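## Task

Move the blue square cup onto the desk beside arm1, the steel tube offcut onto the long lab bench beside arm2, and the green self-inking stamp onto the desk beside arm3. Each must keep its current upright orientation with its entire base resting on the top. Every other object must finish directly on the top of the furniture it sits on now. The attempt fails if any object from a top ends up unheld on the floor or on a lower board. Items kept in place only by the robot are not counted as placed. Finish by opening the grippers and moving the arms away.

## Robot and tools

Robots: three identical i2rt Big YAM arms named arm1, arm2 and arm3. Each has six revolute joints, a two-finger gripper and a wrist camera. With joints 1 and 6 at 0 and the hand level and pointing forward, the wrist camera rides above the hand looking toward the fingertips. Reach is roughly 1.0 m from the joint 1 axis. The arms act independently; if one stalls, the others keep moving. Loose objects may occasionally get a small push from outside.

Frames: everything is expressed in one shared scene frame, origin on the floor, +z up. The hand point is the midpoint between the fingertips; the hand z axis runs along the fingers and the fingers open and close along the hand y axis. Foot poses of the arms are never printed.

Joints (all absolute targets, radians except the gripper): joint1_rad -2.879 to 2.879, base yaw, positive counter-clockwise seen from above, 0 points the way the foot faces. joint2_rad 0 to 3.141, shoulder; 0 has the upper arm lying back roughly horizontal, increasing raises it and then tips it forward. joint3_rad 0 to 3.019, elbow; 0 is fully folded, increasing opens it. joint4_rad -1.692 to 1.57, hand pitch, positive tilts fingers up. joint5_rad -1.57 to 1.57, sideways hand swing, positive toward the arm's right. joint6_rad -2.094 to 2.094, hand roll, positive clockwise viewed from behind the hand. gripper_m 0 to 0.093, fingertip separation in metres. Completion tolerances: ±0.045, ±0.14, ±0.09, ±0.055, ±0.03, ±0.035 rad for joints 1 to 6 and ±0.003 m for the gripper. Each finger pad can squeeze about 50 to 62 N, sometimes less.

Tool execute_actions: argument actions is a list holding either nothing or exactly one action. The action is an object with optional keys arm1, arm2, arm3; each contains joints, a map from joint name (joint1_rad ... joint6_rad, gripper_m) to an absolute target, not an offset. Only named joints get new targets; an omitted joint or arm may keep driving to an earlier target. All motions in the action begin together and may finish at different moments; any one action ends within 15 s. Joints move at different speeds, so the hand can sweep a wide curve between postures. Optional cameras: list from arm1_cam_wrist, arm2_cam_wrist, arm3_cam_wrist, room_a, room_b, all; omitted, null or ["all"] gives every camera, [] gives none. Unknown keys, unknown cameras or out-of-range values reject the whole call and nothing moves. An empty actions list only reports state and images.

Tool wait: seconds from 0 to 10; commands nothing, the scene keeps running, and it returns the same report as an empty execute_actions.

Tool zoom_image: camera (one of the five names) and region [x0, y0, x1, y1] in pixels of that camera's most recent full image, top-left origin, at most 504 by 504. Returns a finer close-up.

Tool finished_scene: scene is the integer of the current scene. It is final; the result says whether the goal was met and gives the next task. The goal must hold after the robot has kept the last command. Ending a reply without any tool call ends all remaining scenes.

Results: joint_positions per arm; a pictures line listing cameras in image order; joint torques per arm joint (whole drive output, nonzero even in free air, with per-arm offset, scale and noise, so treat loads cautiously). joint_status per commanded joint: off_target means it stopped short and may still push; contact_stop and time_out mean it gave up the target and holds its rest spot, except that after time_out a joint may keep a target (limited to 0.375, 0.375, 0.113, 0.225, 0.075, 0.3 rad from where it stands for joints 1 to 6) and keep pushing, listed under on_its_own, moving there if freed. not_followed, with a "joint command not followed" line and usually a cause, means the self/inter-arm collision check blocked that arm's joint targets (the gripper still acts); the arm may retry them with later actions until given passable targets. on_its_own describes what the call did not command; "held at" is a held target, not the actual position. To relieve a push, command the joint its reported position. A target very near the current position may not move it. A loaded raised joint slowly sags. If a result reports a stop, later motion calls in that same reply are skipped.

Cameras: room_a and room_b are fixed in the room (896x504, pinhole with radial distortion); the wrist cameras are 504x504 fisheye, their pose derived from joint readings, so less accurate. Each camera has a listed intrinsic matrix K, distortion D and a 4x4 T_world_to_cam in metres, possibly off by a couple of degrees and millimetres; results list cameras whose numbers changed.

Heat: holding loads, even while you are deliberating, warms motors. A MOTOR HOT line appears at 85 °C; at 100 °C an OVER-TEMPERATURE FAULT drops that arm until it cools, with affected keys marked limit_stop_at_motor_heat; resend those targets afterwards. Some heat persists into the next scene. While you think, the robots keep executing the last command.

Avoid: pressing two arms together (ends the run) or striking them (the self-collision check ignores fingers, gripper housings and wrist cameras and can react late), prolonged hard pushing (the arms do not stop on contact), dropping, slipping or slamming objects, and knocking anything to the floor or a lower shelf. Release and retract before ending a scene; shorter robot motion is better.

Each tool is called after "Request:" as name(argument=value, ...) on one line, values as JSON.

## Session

Request:
execute_actions(actions=[])

Scene clock: 0.00 s.
Joint torques (N m, as the arm reports them, + toward a larger angle): no reading
arm1.joint_positions: joint1_rad=-0.571 joint2_rad=+0.388 joint3_rad=+1.343 joint4_rad=-1.368 joint5_rad=+0.254 joint6_rad=+0.385 gripper_m=+0.094
arm1.joint_status: not commanded
arm1.hand: x=+0.0997 y=-0.6569 z=+1.4809 quat_wxyz=(+0.119, -0.731, +0.405, +0.536) (m; scene frame)
arm2.joint_positions: joint1_rad=+0.178 joint2_rad=+0.396 joint3_rad=+1.513 joint4_rad=-1.184 joint5_rad=-0.159 joint6_rad=+0.246 gripper_m=+0.095
arm2.joint_status: not commanded
arm2.hand: x=+0.4404 y=+0.4553 z=+1.5134 quat_wxyz=(-0.667, -0.343, -0.642, +0.155) (m; scene frame)
arm3.joint_positions: joint1_rad=-0.303 joint2_rad=+0.560 joint3_rad=+1.536 joint4_rad=-1.491 joint5_rad=-0.176 joint6_rad=-0.029 gripper_m=+0.094
arm3.joint_status: not commanded
arm3.hand: x=-0.6516 y=+0.1068 z=+1.5048 quat_wxyz=(-0.264, -0.767, -0.390, +0.435) (m; scene frame)
pictures: arm1_cam_wrist, arm2_cam_wrist, arm3_cam_wrist, room_a, room_b
camera_calibration (this result's frames):
arm1_cam_wrist: T_world_to_cam=[[0.722336, 0.645699, -0.247597, 0.717446], [0.479784, -0.725776, -0.493007, 0.210999], [-0.498034, 0.237323, -0.83405, 1.56385], [0, 0, 0, 1]] pos_world=[0.159382, -0.681254, 1.58599]
arm2_cam_wrist: T_world_to_cam=[[-0.660431, -0.708448, -0.248863, 0.986206], [-0.332111, 0.57284, -0.749371, 1.02364], [0.673449, -0.412257, -0.613605, 0.942891], [0, 0, 0, 1]] pos_world=[0.356294, 0.501007, 1.59108]
arm3_cam_wrist: T_world_to_cam=[[-0.829359, 0.55518, -0.0627569, -0.508319], [0.523611, 0.733143, -0.433973, 0.921272], [-0.194924, -0.39278, -0.898737, 1.39115], [0, 0, 0, 1]] pos_world=[-0.6328, 0.153199, 1.61818]
Images, in order (width x height): arm1_cam_wrist 504x504, arm2_cam_wrist 504x504, arm3_cam_wrist 504x504, room_a 896x504, room_b 896x504.

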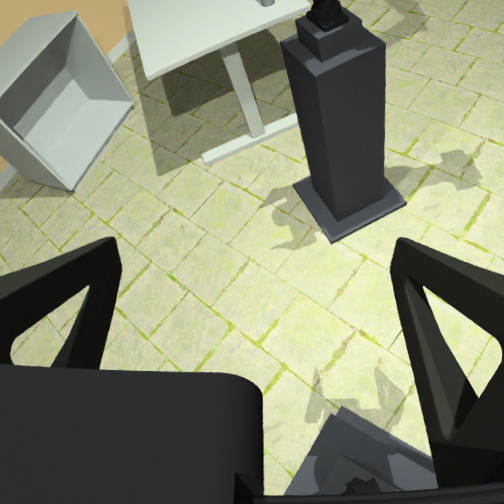

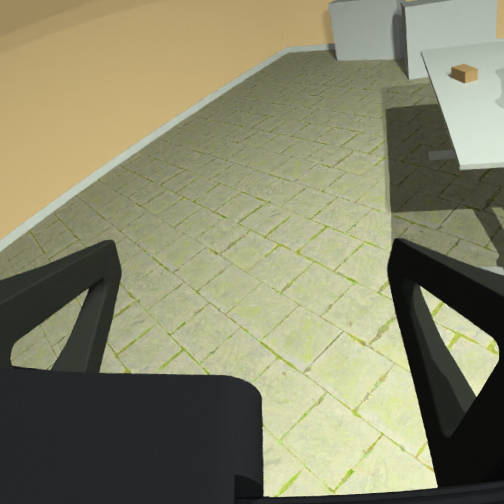

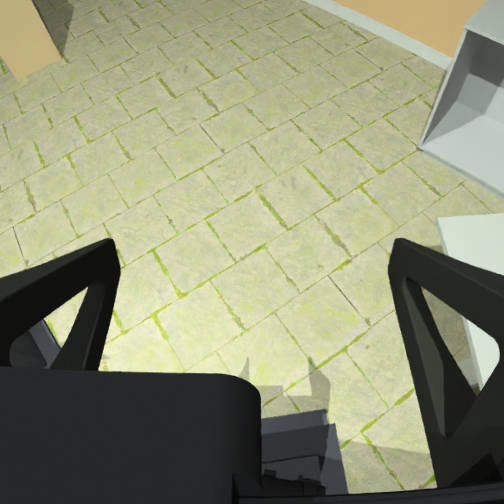

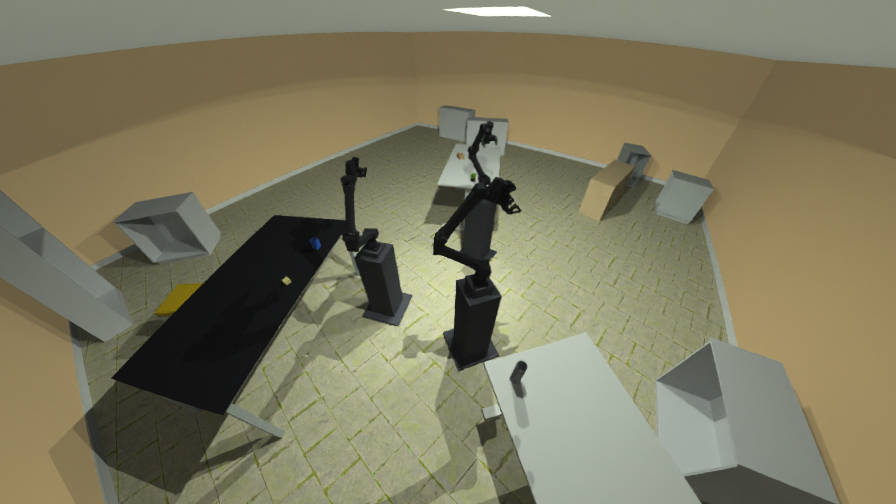

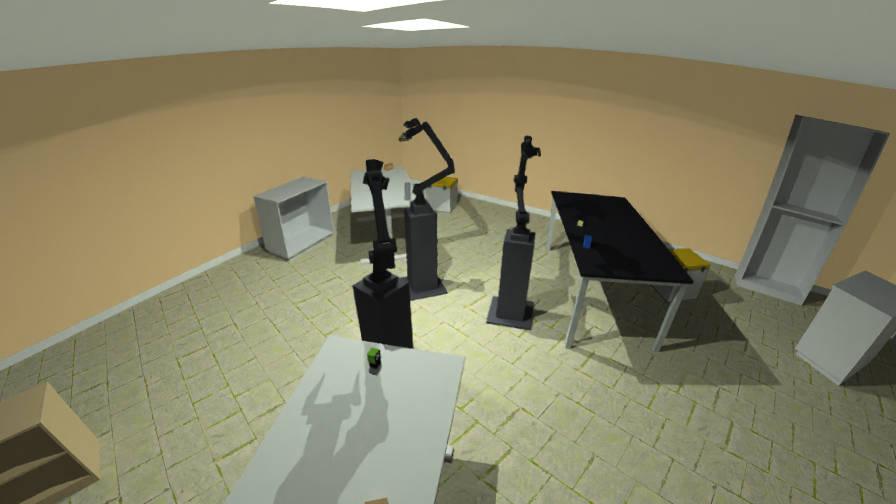

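Request:
execute_actions(actions=[{"arm1":{"joints":{"joint1_rad":2.3,"joint2_rad":1.6,"joint3_rad":1.3,"joint4_rad":-0.65,"joint5_rad":0,"joint6_rad":0}},"arm3":{"joints":{"joint1_rad":-1.6,"joint2_rad":1.6,"joint3_rad":1.4,"joint4_rad":-0.75,"joint5_rad":0,"joint6_rad":0}},"arm2":{"joints":{"joint1_rad":1.61,"joint2_rad":1.4,"joint3_rad":1.25,"joint4_rad":-0.8,"joint5_rad":0,"joint6_rad":0}}}])

Request:
zoom_image(camera="room_b", region=[330, 320, 420, 410])

Scene clock: 3.80 s.
Joint torques (N m, as the arm reports them, + toward a larger angle): arm1=[ -1.58 -18.53   8.51   1.83   0.03  -0.17] | arm2=[  1.57 -10.8    8.72   1.5    0.12  -0.15] | arm3=[  1.85 -15.69   9.46   2.46  -0.05   0.12]
arm1.joint_positions: joint1_rad=+2.309 joint2_rad=+1.630 joint3_rad=+1.289 joint4_rad=-0.656 joint5_rad=-0.001 joint6_rad=+0.012 gripper_m=+0.094
arm1.joint_status: all done
arm1.hand: x=+0.6613 y=-1.1586 z=+1.1059 quat_wxyz=(-0.268, -0.339, -0.896, +0.103) (m; scene frame)
arm2.joint_positions: joint1_rad=+1.615 joint2_rad=+1.412 joint3_rad=+1.244 joint4_rad=-0.812 joint5_rad=+0.000 joint6_rad=+0.007 gripper_m=+0.095
arm2.joint_status: all done
arm2.hand: x=+0.8140 y=+0.8094 z=+1.0973 quat_wxyz=(-0.283, +0.260, -0.920, -0.081) (m; scene frame)
arm3.joint_positions: joint1_rad=-1.609 joint2_rad=+1.614 joint3_rad=+1.384 joint4_rad=-0.766 joint5_rad=+0.001 joint6_rad=-0.009 gripper_m=+0.094
arm3.joint_status: all done
arm3.hand: x=-1.0988 y=+0.5334 z=+1.1287 quat_wxyz=(+0.068, -0.931, +0.231, +0.273) (m; scene frame)
pictures: arm1_cam_wrist, arm2_cam_wrist, arm3_cam_wrist, room_a, room_b
camera_calibration (this result's frames):
arm1_cam_wrist: T_world_to_cam=[[-0.657686, -0.753135, 0.0153787, -0.456031], [-0.752529, 0.657801, 0.0315927, 1.23033], [-0.0339097, 0.00920519, -0.999383, 1.26146], [0, 0, 0, 1]] pos_world=[0.668708, -1.16438, 1.22883]
arm2_cam_wrist: T_world_to_cam=[[0.523826, -0.851677, 0.0159122, 0.241691], [-0.851767, -0.523479, 0.021522, 1.09755], [-0.0100001, -0.0248273, -0.999642, 1.24831], [0, 0, 0, 1]] pos_world=[0.820738, 0.81138, 1.2204]
arm3_cam_wrist: T_world_to_cam=[[0.464985, 0.885311, 0.00361973, 0.0315425], [0.884293, -0.464639, 0.0462216, 1.17267], [0.0426024, -0.0182915, -0.998925, 1.30778], [0, 0, 0, 1]] pos_world=[-1.10737, 0.540866, 1.25205]
Images, in order (width x height): arm1_cam_wrist 504x504, arm2_cam_wrist 504x504, arm3_cam_wrist 504x504, room_a 896x504, room_b 896x504.

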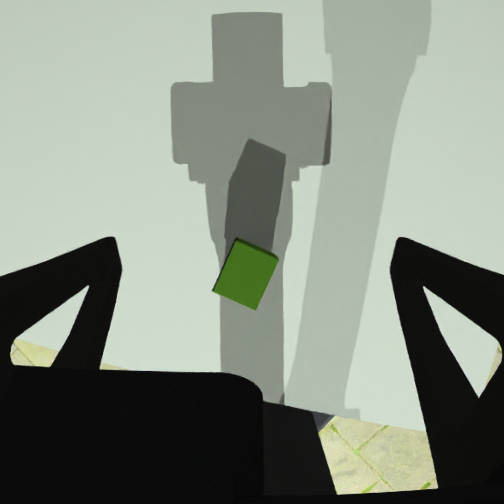

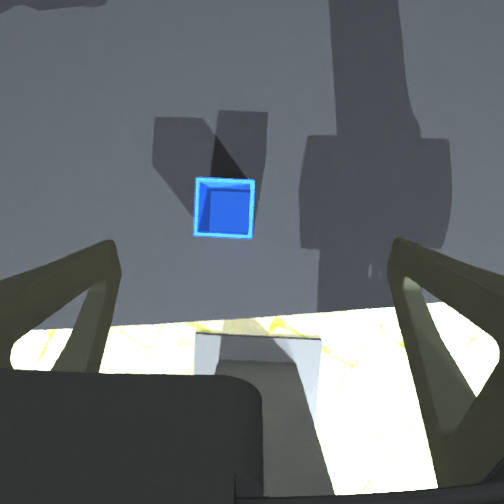

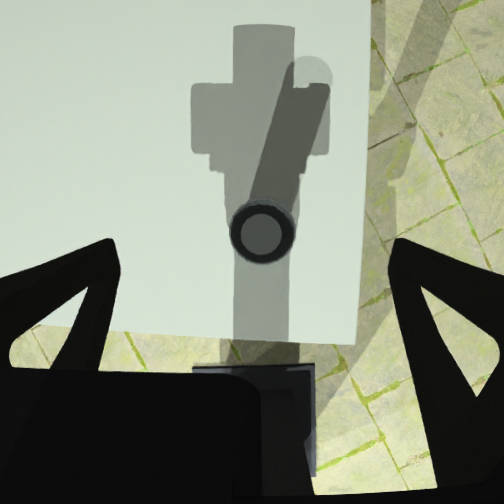

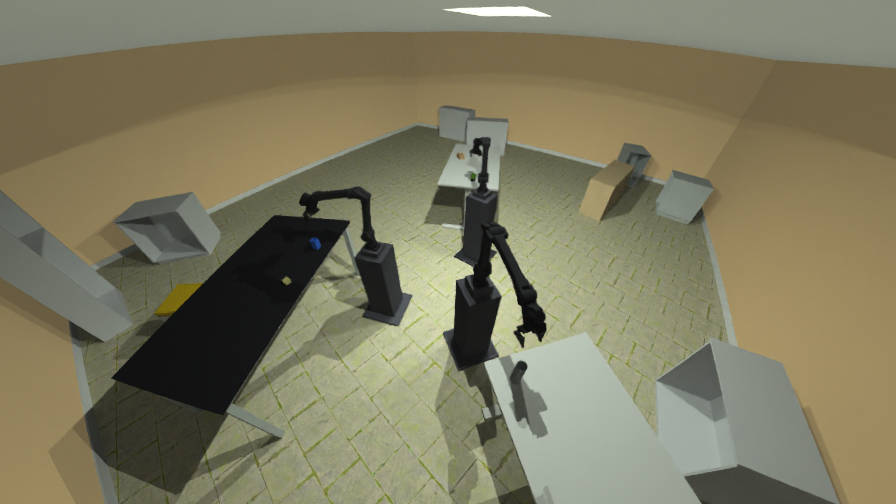

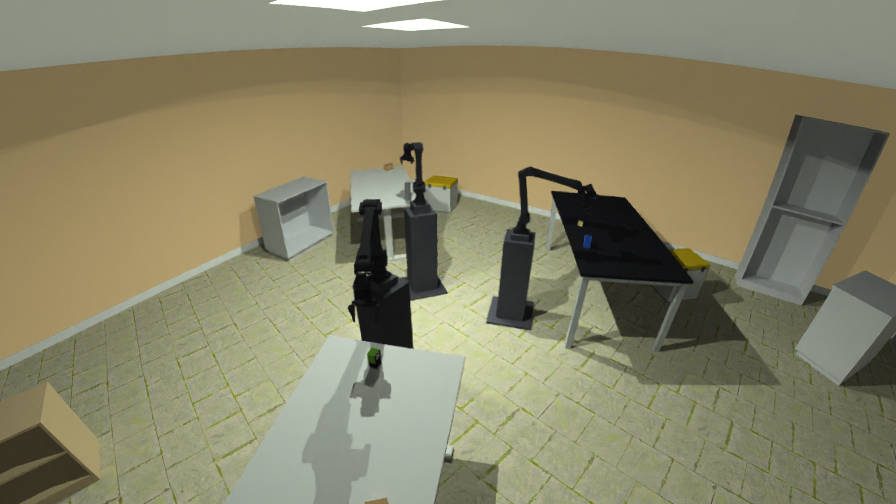

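Region (330, 320, 420, 410) of room_b's 896x504 image, scaled by 5.600, with more detail than that image has.

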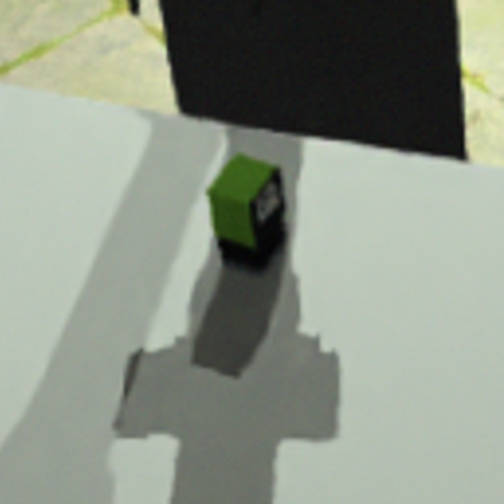

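Request:
execute_actions(actions=[{"arm1":{"joints":{"joint1_rad":2.32,"joint3_rad":0.535,"joint4_rad":1.29}},"arm3":{"joints":{"joint1_rad":-1.62,"joint3_rad":0.615,"joint4_rad":1.45}}}], cameras=[])

Request:
execute_actions(actions=[{"arm1":{"joints":{"joint2_rad":2.255}},"arm3":{"joints":{"joint2_rad":2.34}},"arm2":{"joints":{"joint1_rad":-1.79,"joint2_rad":0.66,"joint3_rad":0.68,"joint4_rad":-0.4}}}], cameras=["arm1_cam_wrist","arm3_cam_wrist"])

Scene clock: 7.50 s.
Joint torques (N m, as the arm reports them, + toward a larger angle): arm1=[  0.61 -11.87   4.89   2.74   0.04  -0.11] | arm2=[  1.37 -10.74   8.85   1.59   0.12  -0.16] | arm3=[ -0.06 -10.5    5.38   2.6   -0.05   0.16]
arm1.joint_positions: joint1_rad=+2.309 joint2_rad=+1.610 joint3_rad=+0.533 joint4_rad=+1.271 joint5_rad=-0.001 joint6_rad=+0.012 gripper_m=+0.094
arm1.joint_status: all done
arm1.hand: x=+0.6021 y=-1.1065 z=+1.1517 quat_wxyz=(-0.726, -0.220, -0.593, +0.270) (m; scene frame)
arm2.joint_positions: joint1_rad=+1.615 joint2_rad=+1.412 joint3_rad=+1.244 joint4_rad=-0.812 joint5_rad=+0.000 joint6_rad=+0.007 gripper_m=+0.095
arm2.joint_status: not commanded
arm2.hand: x=+0.8140 y=+0.8094 z=+1.0973 quat_wxyz=(-0.283, +0.260, -0.920, -0.081) (m; scene frame)
arm3.joint_positions: joint1_rad=-1.609 joint2_rad=+1.604 joint3_rad=+0.613 joint4_rad=+1.433 joint5_rad=+0.001 joint6_rad=-0.009 gripper_m=+0.094
arm3.joint_status: all done
arm3.hand: x=-1.0305 y=+0.4971 z=+1.2086 quat_wxyz=(+0.209, -0.521, +0.131, +0.817) (m; scene frame)
pictures: none
No camera images: the call's "cameras" was empty. Leave "cameras" out to get every camera's image.

Scene clock: 10.20 s.
Joint torques (N m, as the arm reports them, + toward a larger angle): arm1=[ -0.39 -14.47   0.39   2.52   0.07  -0.08] | arm2=[ 1.51 -1.5   8.37  2.52  0.05 -0.16] | arm3=[  0.4  -13.2    0.3    2.52  -0.09   0.13]
arm1.joint_positions: joint1_rad=+2.309 joint2_rad=+2.258 joint3_rad=+0.533 joint4_rad=+1.280 joint5_rad=-0.001 joint6_rad=+0.012 gripper_m=+0.094
arm1.joint_status: all done
arm1.hand: x=+0.5647 y=-1.0787 z=+0.8314 quat_wxyz=(-0.503, -0.297, -0.789, +0.189) (m; scene frame)
arm2.joint_positions: joint1_rad=-1.787 joint2_rad=+0.663 joint3_rad=+0.686 joint4_rad=-0.417 joint5_rad=+0.001 joint6_rad=+0.006 gripper_m=+0.095
arm2.joint_status: all done
arm2.hand: x=-0.0052 y=+0.4135 z=+1.1754 quat_wxyz=(-0.084, -0.825, -0.120, +0.546) (m; scene frame)
arm3.joint_positions: joint1_rad=-1.609 joint2_rad=+2.337 joint3_rad=+0.613 joint4_rad=+1.441 joint5_rad=+0.001 joint6_rad=-0.009 gripper_m=+0.094
arm3.joint_status: all done
arm3.hand: x=-1.0097 y=+0.4839 z=+0.8261 quat_wxyz=(+0.147, -0.777, +0.194, +0.580) (m; scene frame)
pictures: arm1_cam_wrist, arm3_cam_wrist
camera_calibration (this result's frames):
arm1_cam_wrist: T_world_to_cam=[[-0.659062, -0.751977, 0.0129545, -0.451208], [-0.656587, 0.566888, -0.497526, 1.40145], [0.366784, -0.336406, -0.867352, 0.274206], [0, 0, 0, 1]] pos_world=[0.522224, -1.04152, 0.940935]
arm3_cam_wrist: T_world_to_cam=[[0.471798, 0.881672, 0.00778308, 0.0402199], [0.695772, -0.366868, -0.617502, 1.39559], [-0.541579, 0.296752, -0.78653, 0.0830622], [0, 0, 0, 1]] pos_world=[-0.945006, 0.45189, 0.926801]
Images, in order (width x height): arm1_cam_wrist 504x504, arm3_cam_wrist 504x504.

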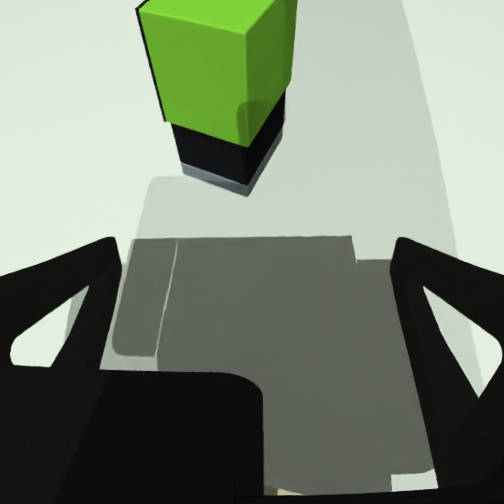

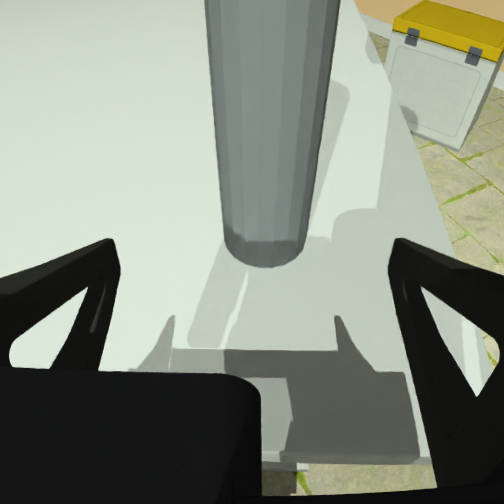

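Request:
execute_actions(actions=[{"arm1":{"joints":{"joint1_rad":2.34,"joint2_rad":2.345,"joint3_rad":0.917,"joint4_rad":0.975}},"arm3":{"joints":{"joint1_rad":-1.632,"joint2_rad":2.525,"joint3_rad":1.01,"joint4_rad":1.32}}}], cameras=["arm1_cam_wrist","arm3_cam_wrist"])

Request:
execute_actions(actions=[{"arm1":{"joints":{"gripper_m":0.02}},"arm3":{"joints":{"gripper_m":0.02}}}], cameras=["arm1_cam_wrist","arm3_cam_wrist"])

Scene clock: 12.63 s.
Joint torques (N m, as the arm reports them, + toward a larger angle): arm1=[  0.17 -18.76   2.47   2.12   0.06  -0.07] | arm2=[ 1.12 -1.79  8.26  2.44  0.07 -0.16] | arm3=[ -0.45 -17.34   1.81   2.02  -0.06   0.12]
arm1.joint_positions: joint1_rad=+2.332 joint2_rad=+2.345 joint3_rad=+0.911 joint4_rad=+0.979 joint5_rad=+0.000 joint6_rad=+0.010 gripper_m=+0.094
arm1.joint_status: all done
arm1.hand: x=+0.6724 y=-1.1538 z=+0.8027 quat_wxyz=(-0.501, -0.288, -0.796, +0.183) (m; scene frame)
arm2.joint_positions: joint1_rad=-1.787 joint2_rad=+0.663 joint3_rad=+0.686 joint4_rad=-0.417 joint5_rad=+0.001 joint6_rad=+0.006 gripper_m=+0.095
arm2.joint_status: not commanded
arm2.hand: x=-0.0052 y=+0.4135 z=+1.1754 quat_wxyz=(-0.084, -0.825, -0.120, +0.546) (m; scene frame)
arm3.joint_positions: joint1_rad=-1.615 joint2_rad=+2.531 joint3_rad=+1.008 joint4_rad=+1.324 joint5_rad=+0.001 joint6_rad=-0.009 gripper_m=+0.094
arm3.joint_status: all done
arm3.hand: x=-1.1127 y=+0.5439 z=+0.7774 quat_wxyz=(+0.158, -0.752, +0.190, +0.612) (m; scene frame)
pictures: arm1_cam_wrist, arm3_cam_wrist
camera_calibration (this result's frames):
arm1_cam_wrist: T_world_to_cam=[[-0.641087, -0.767307, 0.0157602, -0.468314], [-0.67445, 0.553467, -0.488663, 1.4898], [0.366232, -0.323905, -0.87233, 0.203382], [0, 0, 0, 1]] pos_world=[0.630078, -1.11802, 0.912805]
arm3_cam_wrist: T_world_to_cam=[[0.478772, 0.877904, 0.0079143, 0.0460002], [0.64481, -0.345506, -0.681796, 1.44083], [-0.595817, 0.331528, -0.731499, -0.150936], [0, 0, 0, 1]] pos_world=[-1.04101, 0.50747, 0.871577]
Images, in order (width x height): arm1_cam_wrist 504x504, arm3_cam_wrist 504x504.

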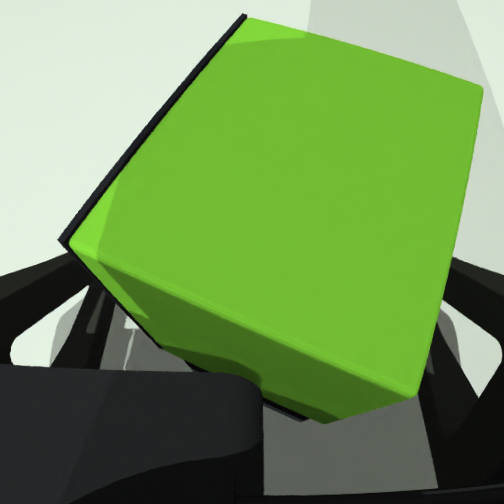

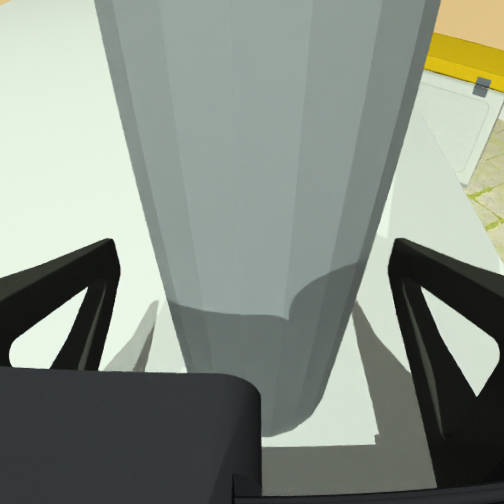

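Scene clock: 13.30 s.
Joint torques (N m, as the arm reports them, + toward a larger angle): arm1=[ -0.66 -18.13   2.45   1.8   -0.02  -0.07] | arm2=[ 1.24 -1.5   8.45  2.61  0.1  -0.13] | arm3=[ -0.05 -17.41   1.84   1.97  -0.07   0.13]
arm1.joint_positions: joint1_rad=+2.332 joint2_rad=+2.345 joint3_rad=+0.911 joint4_rad=+0.979 joint5_rad=+0.001 joint6_rad=+0.010 gripper_m=+0.042
arm1.joint_status: gripper_m off_target (ended at +0.042, target +0.020)
arm1.hand: x=+0.6723 y=-1.1538 z=+0.8026 quat_wxyz=(-0.501, -0.288, -0.796, +0.183) (m; scene frame)
arm2.joint_positions: joint1_rad=-1.787 joint2_rad=+0.663 joint3_rad=+0.686 joint4_rad=-0.417 joint5_rad=+0.001 joint6_rad=+0.006 gripper_m=+0.095
arm2.joint_status: not commanded
arm2.hand: x=-0.0052 y=+0.4135 z=+1.1754 quat_wxyz=(-0.084, -0.825, -0.120, +0.546) (m; scene frame)
arm3.joint_positions: joint1_rad=-1.616 joint2_rad=+2.531 joint3_rad=+1.008 joint4_rad=+1.324 joint5_rad=+0.001 joint6_rad=-0.010 gripper_m=+0.059
arm3.joint_status: gripper_m off_target (ended at +0.059, target +0.020)
arm3.hand: x=-1.1125 y=+0.5444 z=+0.7774 quat_wxyz=(+0.158, -0.752, +0.190, +0.612) (m; scene frame)
pictures: arm1_cam_wrist, arm3_cam_wrist
camera_calibration (this result's frames):
arm1_cam_wrist: T_world_to_cam=[[-0.641218, -0.767187, 0.0162709, -0.468562], [-0.674649, 0.553518, -0.48833, 1.48964], [0.365634, -0.324103, -0.872507, 0.203642], [0, 0, 0, 1]] pos_world=[0.630079, -1.11802, 0.912742]
arm3_cam_wrist: T_world_to_cam=[[0.479303, 0.877606, 0.00866473, 0.0456888], [0.644847, -0.345451, -0.681789, 1.44083], [-0.595349, 0.332371, -0.731498, -0.150879], [0, 0, 0, 1]] pos_world=[-1.04084, 0.507786, 0.871577]
Images, in order (width x height): arm1_cam_wrist 504x504, arm3_cam_wrist 504x504.

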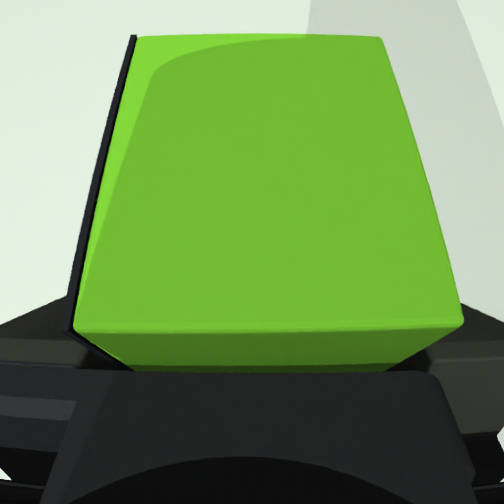

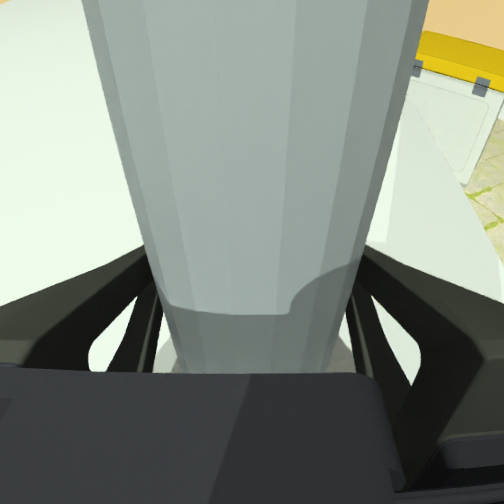

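Request:
execute_actions(actions=[{"arm1":{"joints":{"joint2_rad":1.9,"joint3_rad":0.95,"joint4_rad":0.55}},"arm3":{"joints":{"joint2_rad":2.0,"joint3_rad":0.8,"joint4_rad":1.05}}}], cameras=[])

Request:
execute_actions(actions=[{"arm1":{"joints":{"joint1_rad":-1.035,"joint2_rad":1.6,"joint3_rad":1.02,"joint4_rad":0.17}},"arm3":{"joints":{"joint1_rad":2.33,"joint2_rad":1.28,"joint3_rad":0.47,"joint4_rad":0.65}}}], cameras=["arm2_cam_wrist","arm3_cam_wrist","room_a"])

Request:
zoom_image(camera="room_a", region=[350, 150, 510, 310])

Scene clock: 16.47 s.
Joint torques (N m, as the arm reports them, + toward a larger angle): arm1=[ -0.57 -16.67   6.63   2.16   0.08  -0.08] | arm2=[ 1.03 -1.52  8.52  2.29  0.07 -0.16] | arm3=[ -0.07 -15.78   5.57   2.97  -0.07   0.11]
arm1.joint_positions: joint1_rad=+2.332 joint2_rad=+1.896 joint3_rad=+0.932 joint4_rad=+0.551 joint5_rad=+0.001 joint6_rad=+0.010 gripper_m=+0.042
arm1.joint_status: all done
arm1.hand: x=+0.7049 y=-1.1780 z=+0.9907 quat_wxyz=(-0.517, -0.284, -0.785, +0.189) (m; scene frame)
arm2.joint_positions: joint1_rad=-1.787 joint2_rad=+0.663 joint3_rad=+0.686 joint4_rad=-0.417 joint5_rad=+0.001 joint6_rad=+0.006 gripper_m=+0.095
arm2.joint_status: not commanded
arm2.hand: x=-0.0052 y=+0.4135 z=+1.1754 quat_wxyz=(-0.084, -0.825, -0.120, +0.546) (m; scene frame)
arm3.joint_positions: joint1_rad=-1.616 joint2_rad=+2.019 joint3_rad=+0.773 joint4_rad=+1.034 joint5_rad=+0.001 joint6_rad=-0.010 gripper_m=+0.059
arm3.joint_status: all done
arm3.hand: x=-1.0946 y=+0.5354 z=+0.9447 quat_wxyz=(+0.157, -0.755, +0.191, +0.607) (m; scene frame)
pictures: none
No camera images: the call's "cameras" was empty. Leave "cameras" out to get every camera's image.

Scene clock: 19.50 s.
Joint torques (N m, as the arm reports them, + toward a larger angle): arm1=[ -0.59 -15.59   8.21   2.07  -0.04  -0.08] | arm2=[ 1.73 -1.17  8.38  2.35  0.07 -0.18] | arm3=[ 1.17 -8.7   7.92  2.74  0.08  0.1 ]
arm1.joint_positions: joint1_rad=-1.042 joint2_rad=+1.608 joint3_rad=+1.007 joint4_rad=+0.172 joint5_rad=+0.002 joint6_rad=+0.010 gripper_m=+0.042
arm1.joint_status: all done
arm1.hand: x=-0.1826 y=-0.2483 z=+1.1116 quat_wxyz=(+0.234, -0.753, +0.382, +0.482) (m; scene frame)
arm2.joint_positions: joint1_rad=-1.787 joint2_rad=+0.663 joint3_rad=+0.686 joint4_rad=-0.417 joint5_rad=+0.001 joint6_rad=+0.006 gripper_m=+0.095
arm2.joint_status: not commanded
arm2.hand: x=-0.0052 y=+0.4135 z=+1.1754 quat_wxyz=(-0.084, -0.825, -0.120, +0.546) (m; scene frame)
arm3.joint_positions: joint1_rad=+2.325 joint2_rad=+1.301 joint3_rad=+0.448 joint4_rad=+0.639 joint5_rad=-0.002 joint6_rad=-0.006 gripper_m=+0.059
arm3.joint_status: all done
arm3.hand: x=-0.1036 y=+0.3836 z=+1.0917 quat_wxyz=(-0.621, +0.121, -0.770, -0.090) (m; scene frame)
pictures: arm2_cam_wrist, arm3_cam_wrist, room_a
camera_calibration (this result's frames):
arm2_cam_wrist: T_world_to_cam=[[-0.280536, 0.959812, 0.00776864, -0.411314], [0.816675, 0.242937, -0.523473, 0.523188], [-0.504323, -0.140509, -0.852007, 1.18013], [0, 0, 0, 1]] pos_world=[0.0525029, 0.433501, 1.28255]
arm3_cam_wrist: T_world_to_cam=[[0.297642, -0.954558, 0.0151291, 0.377419], [-0.702971, -0.229862, -0.673049, 0.755511], [0.645941, 0.189693, -0.739443, 0.925141], [0, 0, 0, 1]] pos_world=[-0.178821, 0.358439, 1.18688]
Images, in order (width x height): arm2_cam_wrist 504x504, arm3_cam_wrist 504x504, room_a 896x504.

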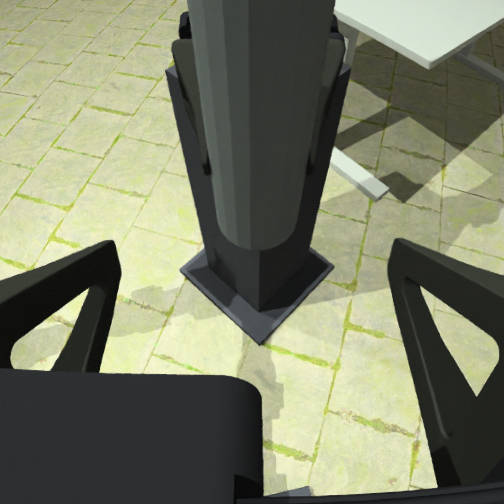

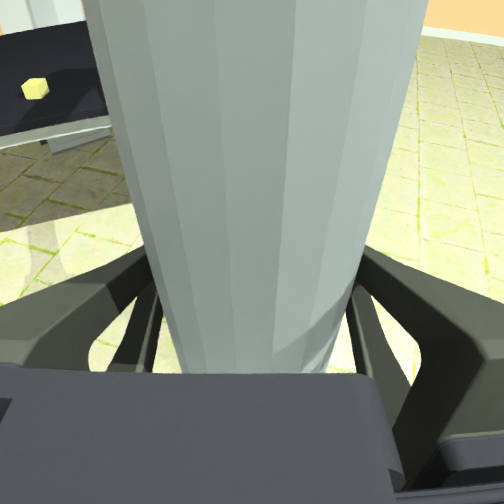

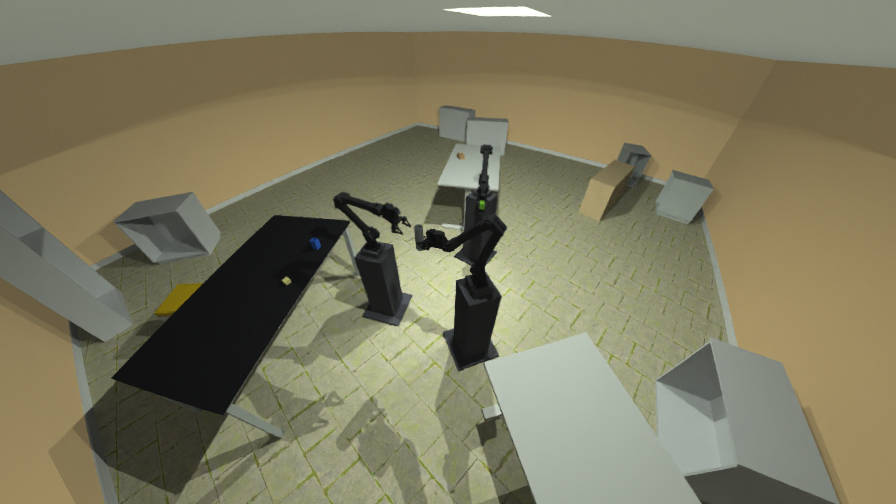

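Region (350, 150, 510, 310) of room_a's 896x504 image, scaled by 3.150, with more detail than that image has.

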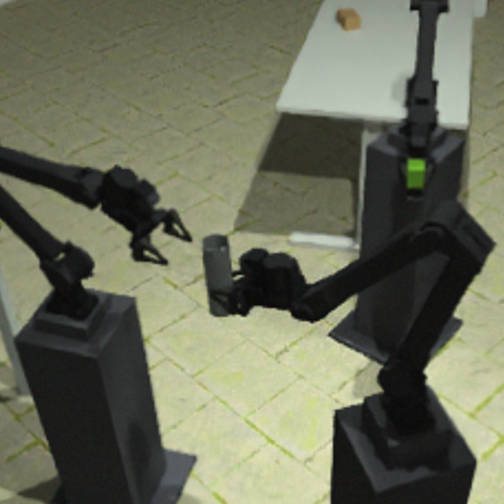

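Request:
execute_actions(actions=[{"arm2":{"joints":{"joint2_rad":1.03,"joint3_rad":0.87,"joint4_rad":-0.095}}}], cameras=["arm2_cam_wrist","arm3_cam_wrist","room_a"])

Request:
zoom_image(camera="room_a", region=[380, 200, 460, 280])

Scene clock: 21.50 s.
Joint torques (N m, as the arm reports them, + toward a larger angle): arm1=[ -0.54 -15.49   8.31   2.26  -0.03  -0.13] | arm2=[ 1.3  -5.76 12.38  2.71  0.01 -0.15] | arm3=[ 1.24 -8.86  7.95  2.64  0.09  0.08]
arm1.joint_positions: joint1_rad=-1.042 joint2_rad=+1.608 joint3_rad=+1.007 joint4_rad=+0.172 joint5_rad=+0.002 joint6_rad=+0.010 gripper_m=+0.042
arm1.joint_status: not commanded
arm1.hand: x=-0.1826 y=-0.2483 z=+1.1116 quat_wxyz=(+0.234, -0.753, +0.382, +0.482) (m; scene frame)
arm2.joint_positions: joint1_rad=-1.787 joint2_rad=+1.041 joint3_rad=+0.820 joint4_rad=-0.114 joint5_rad=+0.001 joint6_rad=+0.006 gripper_m=+0.095
arm2.joint_status: all done
arm2.hand: x=-0.1197 y=+0.3784 z=+1.1697 quat_wxyz=(-0.087, -0.809, -0.118, +0.569) (m; scene frame)
arm3.joint_positions: joint1_rad=+2.325 joint2_rad=+1.301 joint3_rad=+0.448 joint4_rad=+0.639 joint5_rad=-0.002 joint6_rad=-0.006 gripper_m=+0.059
arm3.joint_status: not commanded
arm3.hand: x=-0.1036 y=+0.3836 z=+1.0917 quat_wxyz=(-0.621, +0.121, -0.770, -0.090) (m; scene frame)
pictures: arm2_cam_wrist, arm3_cam_wrist, room_a
camera_calibration (this result's frames):
arm2_cam_wrist: T_world_to_cam=[[-0.280073, 0.959953, 0.00697894, -0.408736], [0.786318, 0.233572, -0.571968, 0.678847], [-0.550693, -0.154705, -0.820246, 1.07522], [0, 0, 0, 1]] pos_world=[-0.0561486, 0.400151, 1.27308]
arm3_cam_wrist: T_world_to_cam=[[0.297642, -0.954558, 0.0151291, 0.377419], [-0.702971, -0.229862, -0.673049, 0.755511], [0.645941, 0.189693, -0.739443, 0.925141], [0, 0, 0, 1]] pos_world=[-0.178821, 0.358439, 1.18688]
Images, in order (width x height): arm2_cam_wrist 504x504, arm3_cam_wrist 504x504, room_a 896x504.

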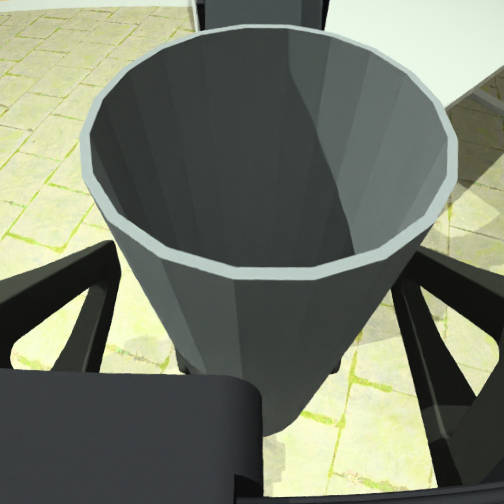

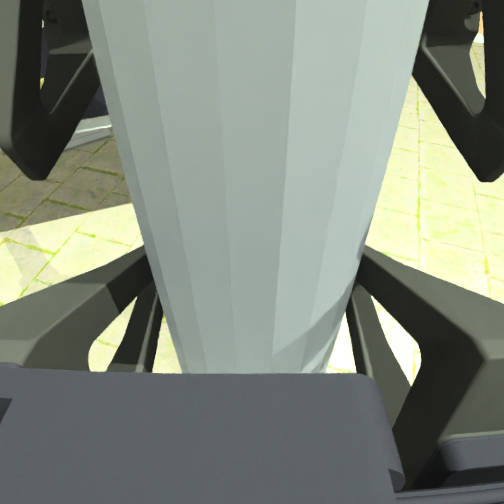

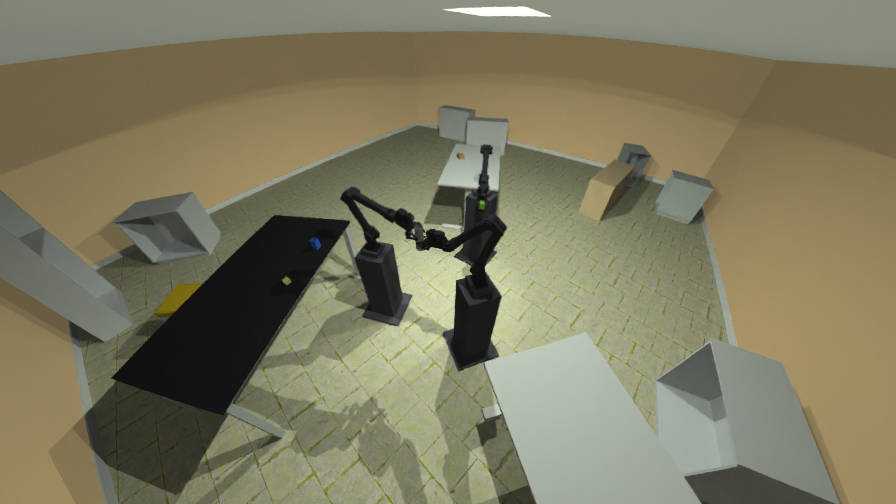

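Region (380, 200, 460, 280) of room_a's 896x504 image, scaled by 6.300, with more detail than that image has.

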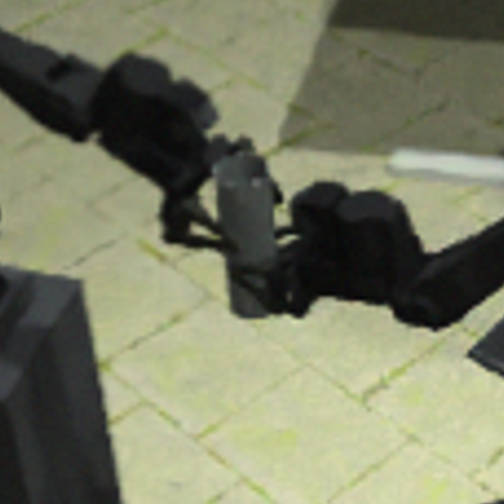

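Request:
execute_actions(actions=[{"arm2":{"joints":{"joint3_rad":0.905}}}], cameras=[])

Request:
execute_actions(actions=[{"arm2":{"joints":{"gripper_m":0.02}}}], cameras=["arm2_cam_wrist"])

Scene clock: 22.67 s.
Joint torques (N m, as the arm reports them, + toward a larger angle): arm1=[ -0.58 -16.73   7.97   2.1   -0.07  -0.11] | arm2=[ 1.39 -6.49 13.52  2.67  0.09 -0.12] | arm3=[ 1.28 -8.85  7.84  2.75  0.07  0.09]
arm1.joint_positions: joint1_rad=-1.042 joint2_rad=+1.608 joint3_rad=+1.007 joint4_rad=+0.172 joint5_rad=+0.002 joint6_rad=+0.010 gripper_m=+0.042
arm1.joint_status: not commanded
arm1.hand: x=-0.1826 y=-0.2483 z=+1.1116 quat_wxyz=(+0.234, -0.753, +0.382, +0.482) (m; scene frame)
arm2.joint_positions: joint1_rad=-1.787 joint2_rad=+1.041 joint3_rad=+0.836 joint4_rad=-0.113 joint5_rad=+0.001 joint6_rad=+0.006 gripper_m=+0.095
arm2.joint_status: all done
arm2.hand: x=-0.1224 y=+0.3775 z=+1.1802 quat_wxyz=(-0.088, -0.804, -0.117, +0.577) (m; scene frame)
arm3.joint_positions: joint1_rad=+2.325 joint2_rad=+1.301 joint3_rad=+0.448 joint4_rad=+0.639 joint5_rad=-0.002 joint6_rad=-0.006 gripper_m=+0.059
arm3.joint_status: not commanded
arm3.hand: x=-0.1036 y=+0.3836 z=+1.0917 quat_wxyz=(-0.621, +0.121, -0.770, -0.090) (m; scene frame)
pictures: none
No camera images: the call's "cameras" was empty. Leave "cameras" out to get every camera's image.

Scene clock: 23.33 s.
Joint torques (N m, as the arm reports them, + toward a larger angle): arm1=[ -0.4  -16.29   7.98   2.17   0.    -0.07] | arm2=[ 1.93 -5.98 13.47  2.74 -0.02 -0.1 ] | arm3=[ 0.98 -9.08  7.99  2.82 -0.03  0.02]
arm1.joint_positions: joint1_rad=-1.042 joint2_rad=+1.608 joint3_rad=+1.007 joint4_rad=+0.172 joint5_rad=+0.002 joint6_rad=+0.010 gripper_m=+0.042
arm1.joint_status: not commanded
arm1.hand: x=-0.1826 y=-0.2483 z=+1.1116 quat_wxyz=(+0.234, -0.753, +0.382, +0.482) (m; scene frame)
arm2.joint_positions: joint1_rad=-1.788 joint2_rad=+1.041 joint3_rad=+0.836 joint4_rad=-0.112 joint5_rad=+0.005 joint6_rad=+0.006 gripper_m=+0.059
arm2.joint_status: gripper_m off_target (ended at +0.059, target +0.020)
arm2.hand: x=-0.1229 y=+0.3789 z=+1.1804 quat_wxyz=(-0.086, -0.803, -0.115, +0.578) (m; scene frame)
arm3.joint_positions: joint1_rad=+2.325 joint2_rad=+1.301 joint3_rad=+0.448 joint4_rad=+0.638 joint5_rad=+0.001 joint6_rad=-0.004 gripper_m=+0.059
arm3.joint_status: not commanded
arm3.hand: x=-0.1034 y=+0.3830 z=+1.0915 quat_wxyz=(-0.620, +0.119, -0.770, -0.089) (m; scene frame)
pictures: arm2_cam_wrist
camera_calibration (this result's frames):
arm2_cam_wrist: T_world_to_cam=[[-0.274984, 0.961416, 0.00793105, -0.411247], [0.776505, 0.226945, -0.587824, 0.707471], [-0.566943, -0.155483, -0.80895, 1.06731], [0, 0, 0, 1]] pos_world=[-0.0573377, 0.400772, 1.28253]
Images, in order (width x height): arm2_cam_wrist 504x504.

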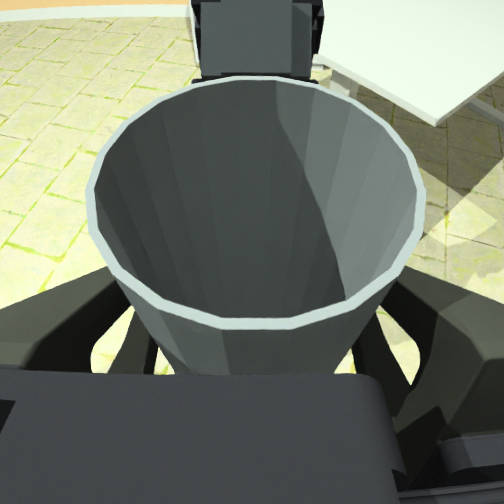

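Request:
execute_actions(actions=[{"arm3":{"joints":{"gripper_m":0.093}}}], cameras=[])

Request:
execute_actions(actions=[{"arm2":{"joints":{"joint2_rad":0.55,"joint3_rad":0.7,"joint4_rad":-0.4}}}], cameras=[])

Request:
execute_actions(actions=[{"arm2":{"joints":{"joint1_rad":1.3,"joint2_rad":1.0,"joint3_rad":0.7,"joint4_rad":0}},"arm3":{"joints":{"joint1_rad":1.14,"joint2_rad":1.19,"joint3_rad":0.68,"joint4_rad":0.17}}}], cameras=["arm3_cam_wrist"])

Scene clock: 25.67 s.
Joint torques (N m, as the arm reports them, + toward a larger angle): arm1=[  0.04 -16.15   7.89   2.05  -0.1   -0.1 ] | arm2=[ 1.62 -7.33 13.67  2.86  0.   -0.15] | arm3=[ 1.44 -7.75  7.91  2.7  -0.04  0.07]
arm1.joint_positions: joint1_rad=-1.042 joint2_rad=+1.608 joint3_rad=+1.007 joint4_rad=+0.172 joint5_rad=+0.002 joint6_rad=+0.010 gripper_m=+0.042
arm1.joint_status: not commanded
arm1.hand: x=-0.1826 y=-0.2483 z=+1.1116 quat_wxyz=(+0.234, -0.753, +0.382, +0.482) (m; scene frame)
arm2.joint_positions: joint1_rad=-1.788 joint2_rad=+1.050 joint3_rad=+0.836 joint4_rad=-0.115 joint5_rad=+0.003 joint6_rad=+0.006 gripper_m=+0.059
arm2.joint_status: not commanded
arm2.hand: x=-0.1243 y=+0.3780 z=+1.1755 quat_wxyz=(-0.087, -0.807, -0.117, +0.573) (m; scene frame)
arm3.joint_positions: joint1_rad=+2.325 joint2_rad=+1.290 joint3_rad=+0.448 joint4_rad=+0.638 joint5_rad=+0.001 joint6_rad=-0.004 gripper_m=+0.093
arm3.joint_status: all done
arm3.hand: x=-0.1039 y=+0.3829 z=+1.0966 quat_wxyz=(-0.625, +0.118, -0.767, -0.090) (m; scene frame)
pictures: none
No camera images: the call's "cameras" was empty. Leave "cameras" out to get every camera's image.

Scene clock: 27.03 s.
Joint torques (N m, as the arm reports them, + toward a larger angle): arm1=[  0.01 -16.31   8.15   2.03  -0.01  -0.12] | arm2=[ 1.42 -1.7  11.46  2.73  0.01 -0.15] | arm3=[ 1.28 -8.03  8.13  2.81 -0.02  0.07]
arm1.joint_positions: joint1_rad=-1.042 joint2_rad=+1.608 joint3_rad=+1.007 joint4_rad=+0.172 joint5_rad=+0.002 joint6_rad=+0.010 gripper_m=+0.042
arm1.joint_status: not commanded
arm1.hand: x=-0.1826 y=-0.2483 z=+1.1116 quat_wxyz=(+0.234, -0.753, +0.382, +0.482) (m; scene frame)
arm2.joint_positions: joint1_rad=-1.788 joint2_rad=+0.561 joint3_rad=+0.664 joint4_rad=-0.419 joint5_rad=+0.003 joint6_rad=+0.006 gripper_m=+0.059
arm2.joint_status: all done
arm2.hand: x=+0.0164 y=+0.4210 z=+1.1964 quat_wxyz=(-0.087, -0.803, -0.116, +0.578) (m; scene frame)
arm3.joint_positions: joint1_rad=+2.325 joint2_rad=+1.290 joint3_rad=+0.448 joint4_rad=+0.638 joint5_rad=+0.001 joint6_rad=-0.004 gripper_m=+0.093
arm3.joint_status: not commanded
arm3.hand: x=-0.1039 y=+0.3829 z=+1.0966 quat_wxyz=(-0.625, +0.118, -0.767, -0.090) (m; scene frame)
pictures: none
No camera images: the call's "cameras" was empty. Leave "cameras" out to get every camera's image.

Scene clock: 29.63 s.
Joint torques (N m, as the arm reports them, + toward a larger angle): arm1=[ -0.11 -16.58   8.24   2.08  -0.04  -0.1 ] | arm2=[ 1.6  -7.32 10.87  3.52  0.22 -0.12] | arm3=[ 0.42 -7.67  9.29  1.78 -0.03  0.01]
arm1.joint_positions: joint1_rad=-1.042 joint2_rad=+1.608 joint3_rad=+1.007 joint4_rad=+0.172 joint5_rad=+0.002 joint6_rad=+0.010 gripper_m=+0.042
arm1.joint_status: not commanded
arm1.hand: x=-0.1826 y=-0.2483 z=+1.1116 quat_wxyz=(+0.234, -0.753, +0.382, +0.482) (m; scene frame)
arm2.joint_positions: joint1_rad=+1.302 joint2_rad=+1.038 joint3_rad=+0.664 joint4_rad=-0.039 joint5_rad=-0.002 joint6_rad=+0.003 gripper_m=+0.059
arm2.joint_status: all done
arm2.hand: x=+0.8082 y=+0.6362 z=+1.1032 quat_wxyz=(-0.546, +0.101, -0.829, -0.069) (m; scene frame)
arm3.joint_positions: joint1_rad=+1.147 joint2_rad=+1.189 joint3_rad=+0.663 joint4_rad=+0.180 joint5_rad=+0.001 joint6_rad=-0.004 gripper_m=+0.093
arm3.joint_status: all done
arm3.hand: x=-0.2384 y=-0.1462 z=+1.1534 quat_wxyz=(-0.521, -0.346, -0.740, +0.248) (m; scene frame)
pictures: arm3_cam_wrist
camera_calibration (this result's frames):
arm3_cam_wrist: T_world_to_cam=[[-0.769609, -0.638436, 0.010091, -0.291513], [-0.526595, 0.625692, -0.575505, 0.635093], [0.36111, -0.448228, -0.817736, 1.08751], [0, 0, 0, 1]] pos_world=[-0.282626, -0.0960322, 1.25774]
Images, in order (width x height): arm3_cam_wrist 504x504.

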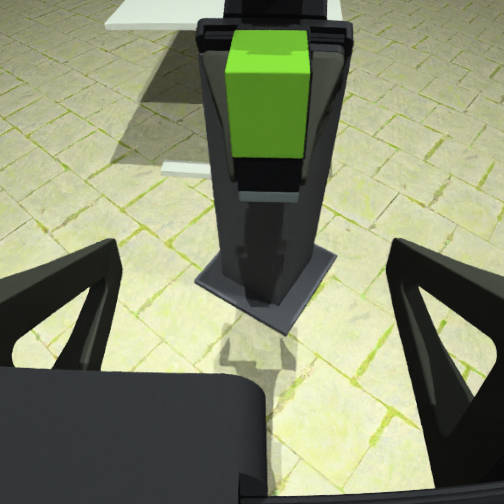

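Request:
execute_actions(actions=[{"arm2":{"joints":{"joint2_rad":1.78,"joint3_rad":0.95,"joint4_rad":0.62}},"arm3":{"joints":{"joint1_rad":1.125,"joint2_rad":1.538,"joint3_rad":1.045,"joint4_rad":0.13}}}])

Scene clock: 31.93 s.
Joint torques (N m, as the arm reports them, + toward a larger angle): arm1=[ -0.36 -16.63   8.26   2.08  -0.01  -0.11] | arm2=[  1.72 -16.08   8.93   3.8    0.18  -0.1 ] | arm3=[  0.03 -12.79  11.39   1.94  -0.04   0.06]
arm1.joint_positions: joint1_rad=-1.042 joint2_rad=+1.608 joint3_rad=+1.007 joint4_rad=+0.172 joint5_rad=+0.002 joint6_rad=+0.010 gripper_m=+0.042
arm1.joint_status: not commanded
arm1.hand: x=-0.1826 y=-0.2483 z=+1.1116 quat_wxyz=(+0.234, -0.753, +0.382, +0.482) (m; scene frame)
arm2.joint_positions: joint1_rad=+1.302 joint2_rad=+1.831 joint3_rad=+0.905 joint4_rad=+0.576 joint5_rad=-0.002 joint6_rad=+0.003 gripper_m=+0.059
arm2.joint_status: all done
arm2.hand: x=+0.9809 y=+0.6792 z=+0.9408 quat_wxyz=(-0.572, +0.099, -0.811, -0.072) (m; scene frame)
arm3.joint_positions: joint1_rad=+1.142 joint2_rad=+1.534 joint3_rad=+0.994 joint4_rad=+0.138 joint5_rad=+0.001 joint6_rad=-0.004 gripper_m=+0.093
arm3.joint_status: all done
arm3.hand: x=-0.1616 y=-0.2442 z=+1.1408 quat_wxyz=(-0.499, -0.354, -0.753, +0.239) (m; scene frame)
pictures: arm1_cam_wrist, arm2_cam_wrist, arm3_cam_wrist, room_a, room_b
camera_calibration (this result's frames):
arm1_cam_wrist: T_world_to_cam=[[0.801739, 0.597665, -0.00348332, 0.297232], [0.518141, -0.697942, -0.494375, 0.476366], [-0.297902, 0.394555, -0.869242, 1.13295], [0, 0, 0, 1]] pos_world=[-0.14762, -0.292179, 1.22135]
arm2_cam_wrist: T_world_to_cam=[[0.232916, -0.972439, 0.0106276, 0.418161], [-0.795684, -0.196841, -0.572835, 1.45718], [0.559139, 0.124966, -0.819602, 0.260958], [0, 0, 0, 1]] pos_world=[0.916151, 0.660858, 1.04416]
arm3_cam_wrist: T_world_to_cam=[[-0.772746, -0.634636, 0.010015, -0.294352], [-0.542888, 0.652692, -0.528456, 0.679874], [0.32884, -0.413799, -0.848902, 1.04423], [0, 0, 0, 1]] pos_world=[-0.201748, -0.198454, 1.24868]
Images, in order (width x height): arm1_cam_wrist 504x504, arm2_cam_wrist 504x504, arm3_cam_wrist 504x504, room_a 896x504, room_b 896x504.

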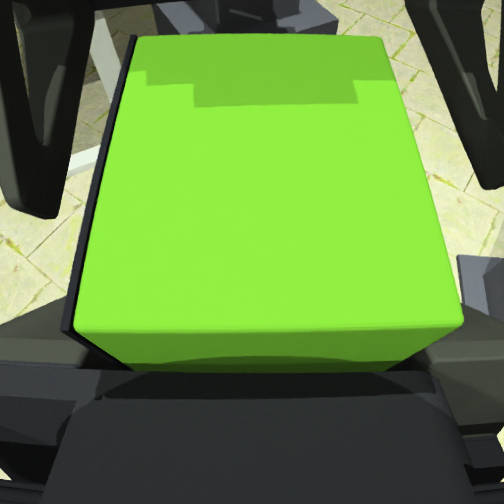

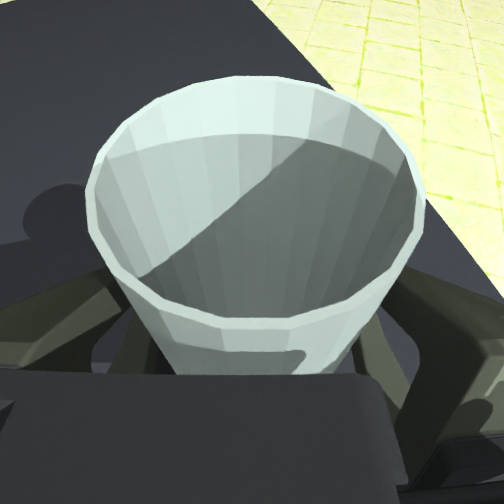

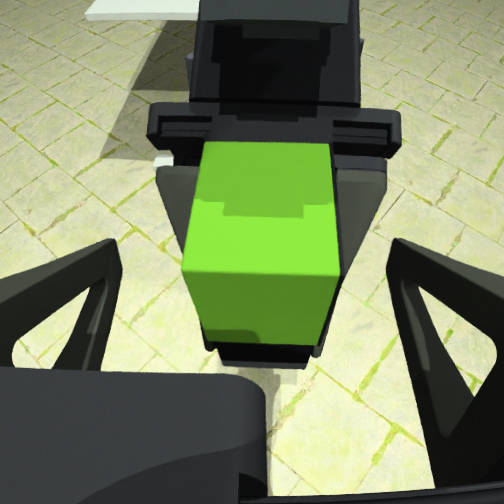

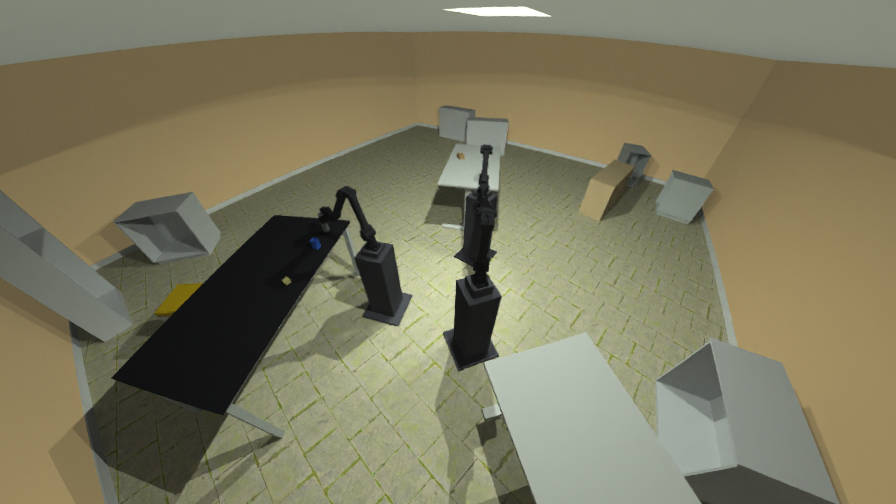

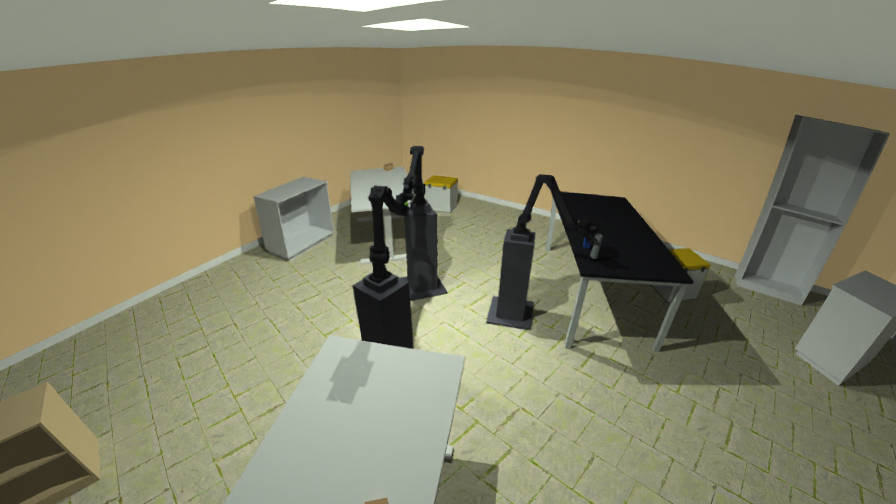

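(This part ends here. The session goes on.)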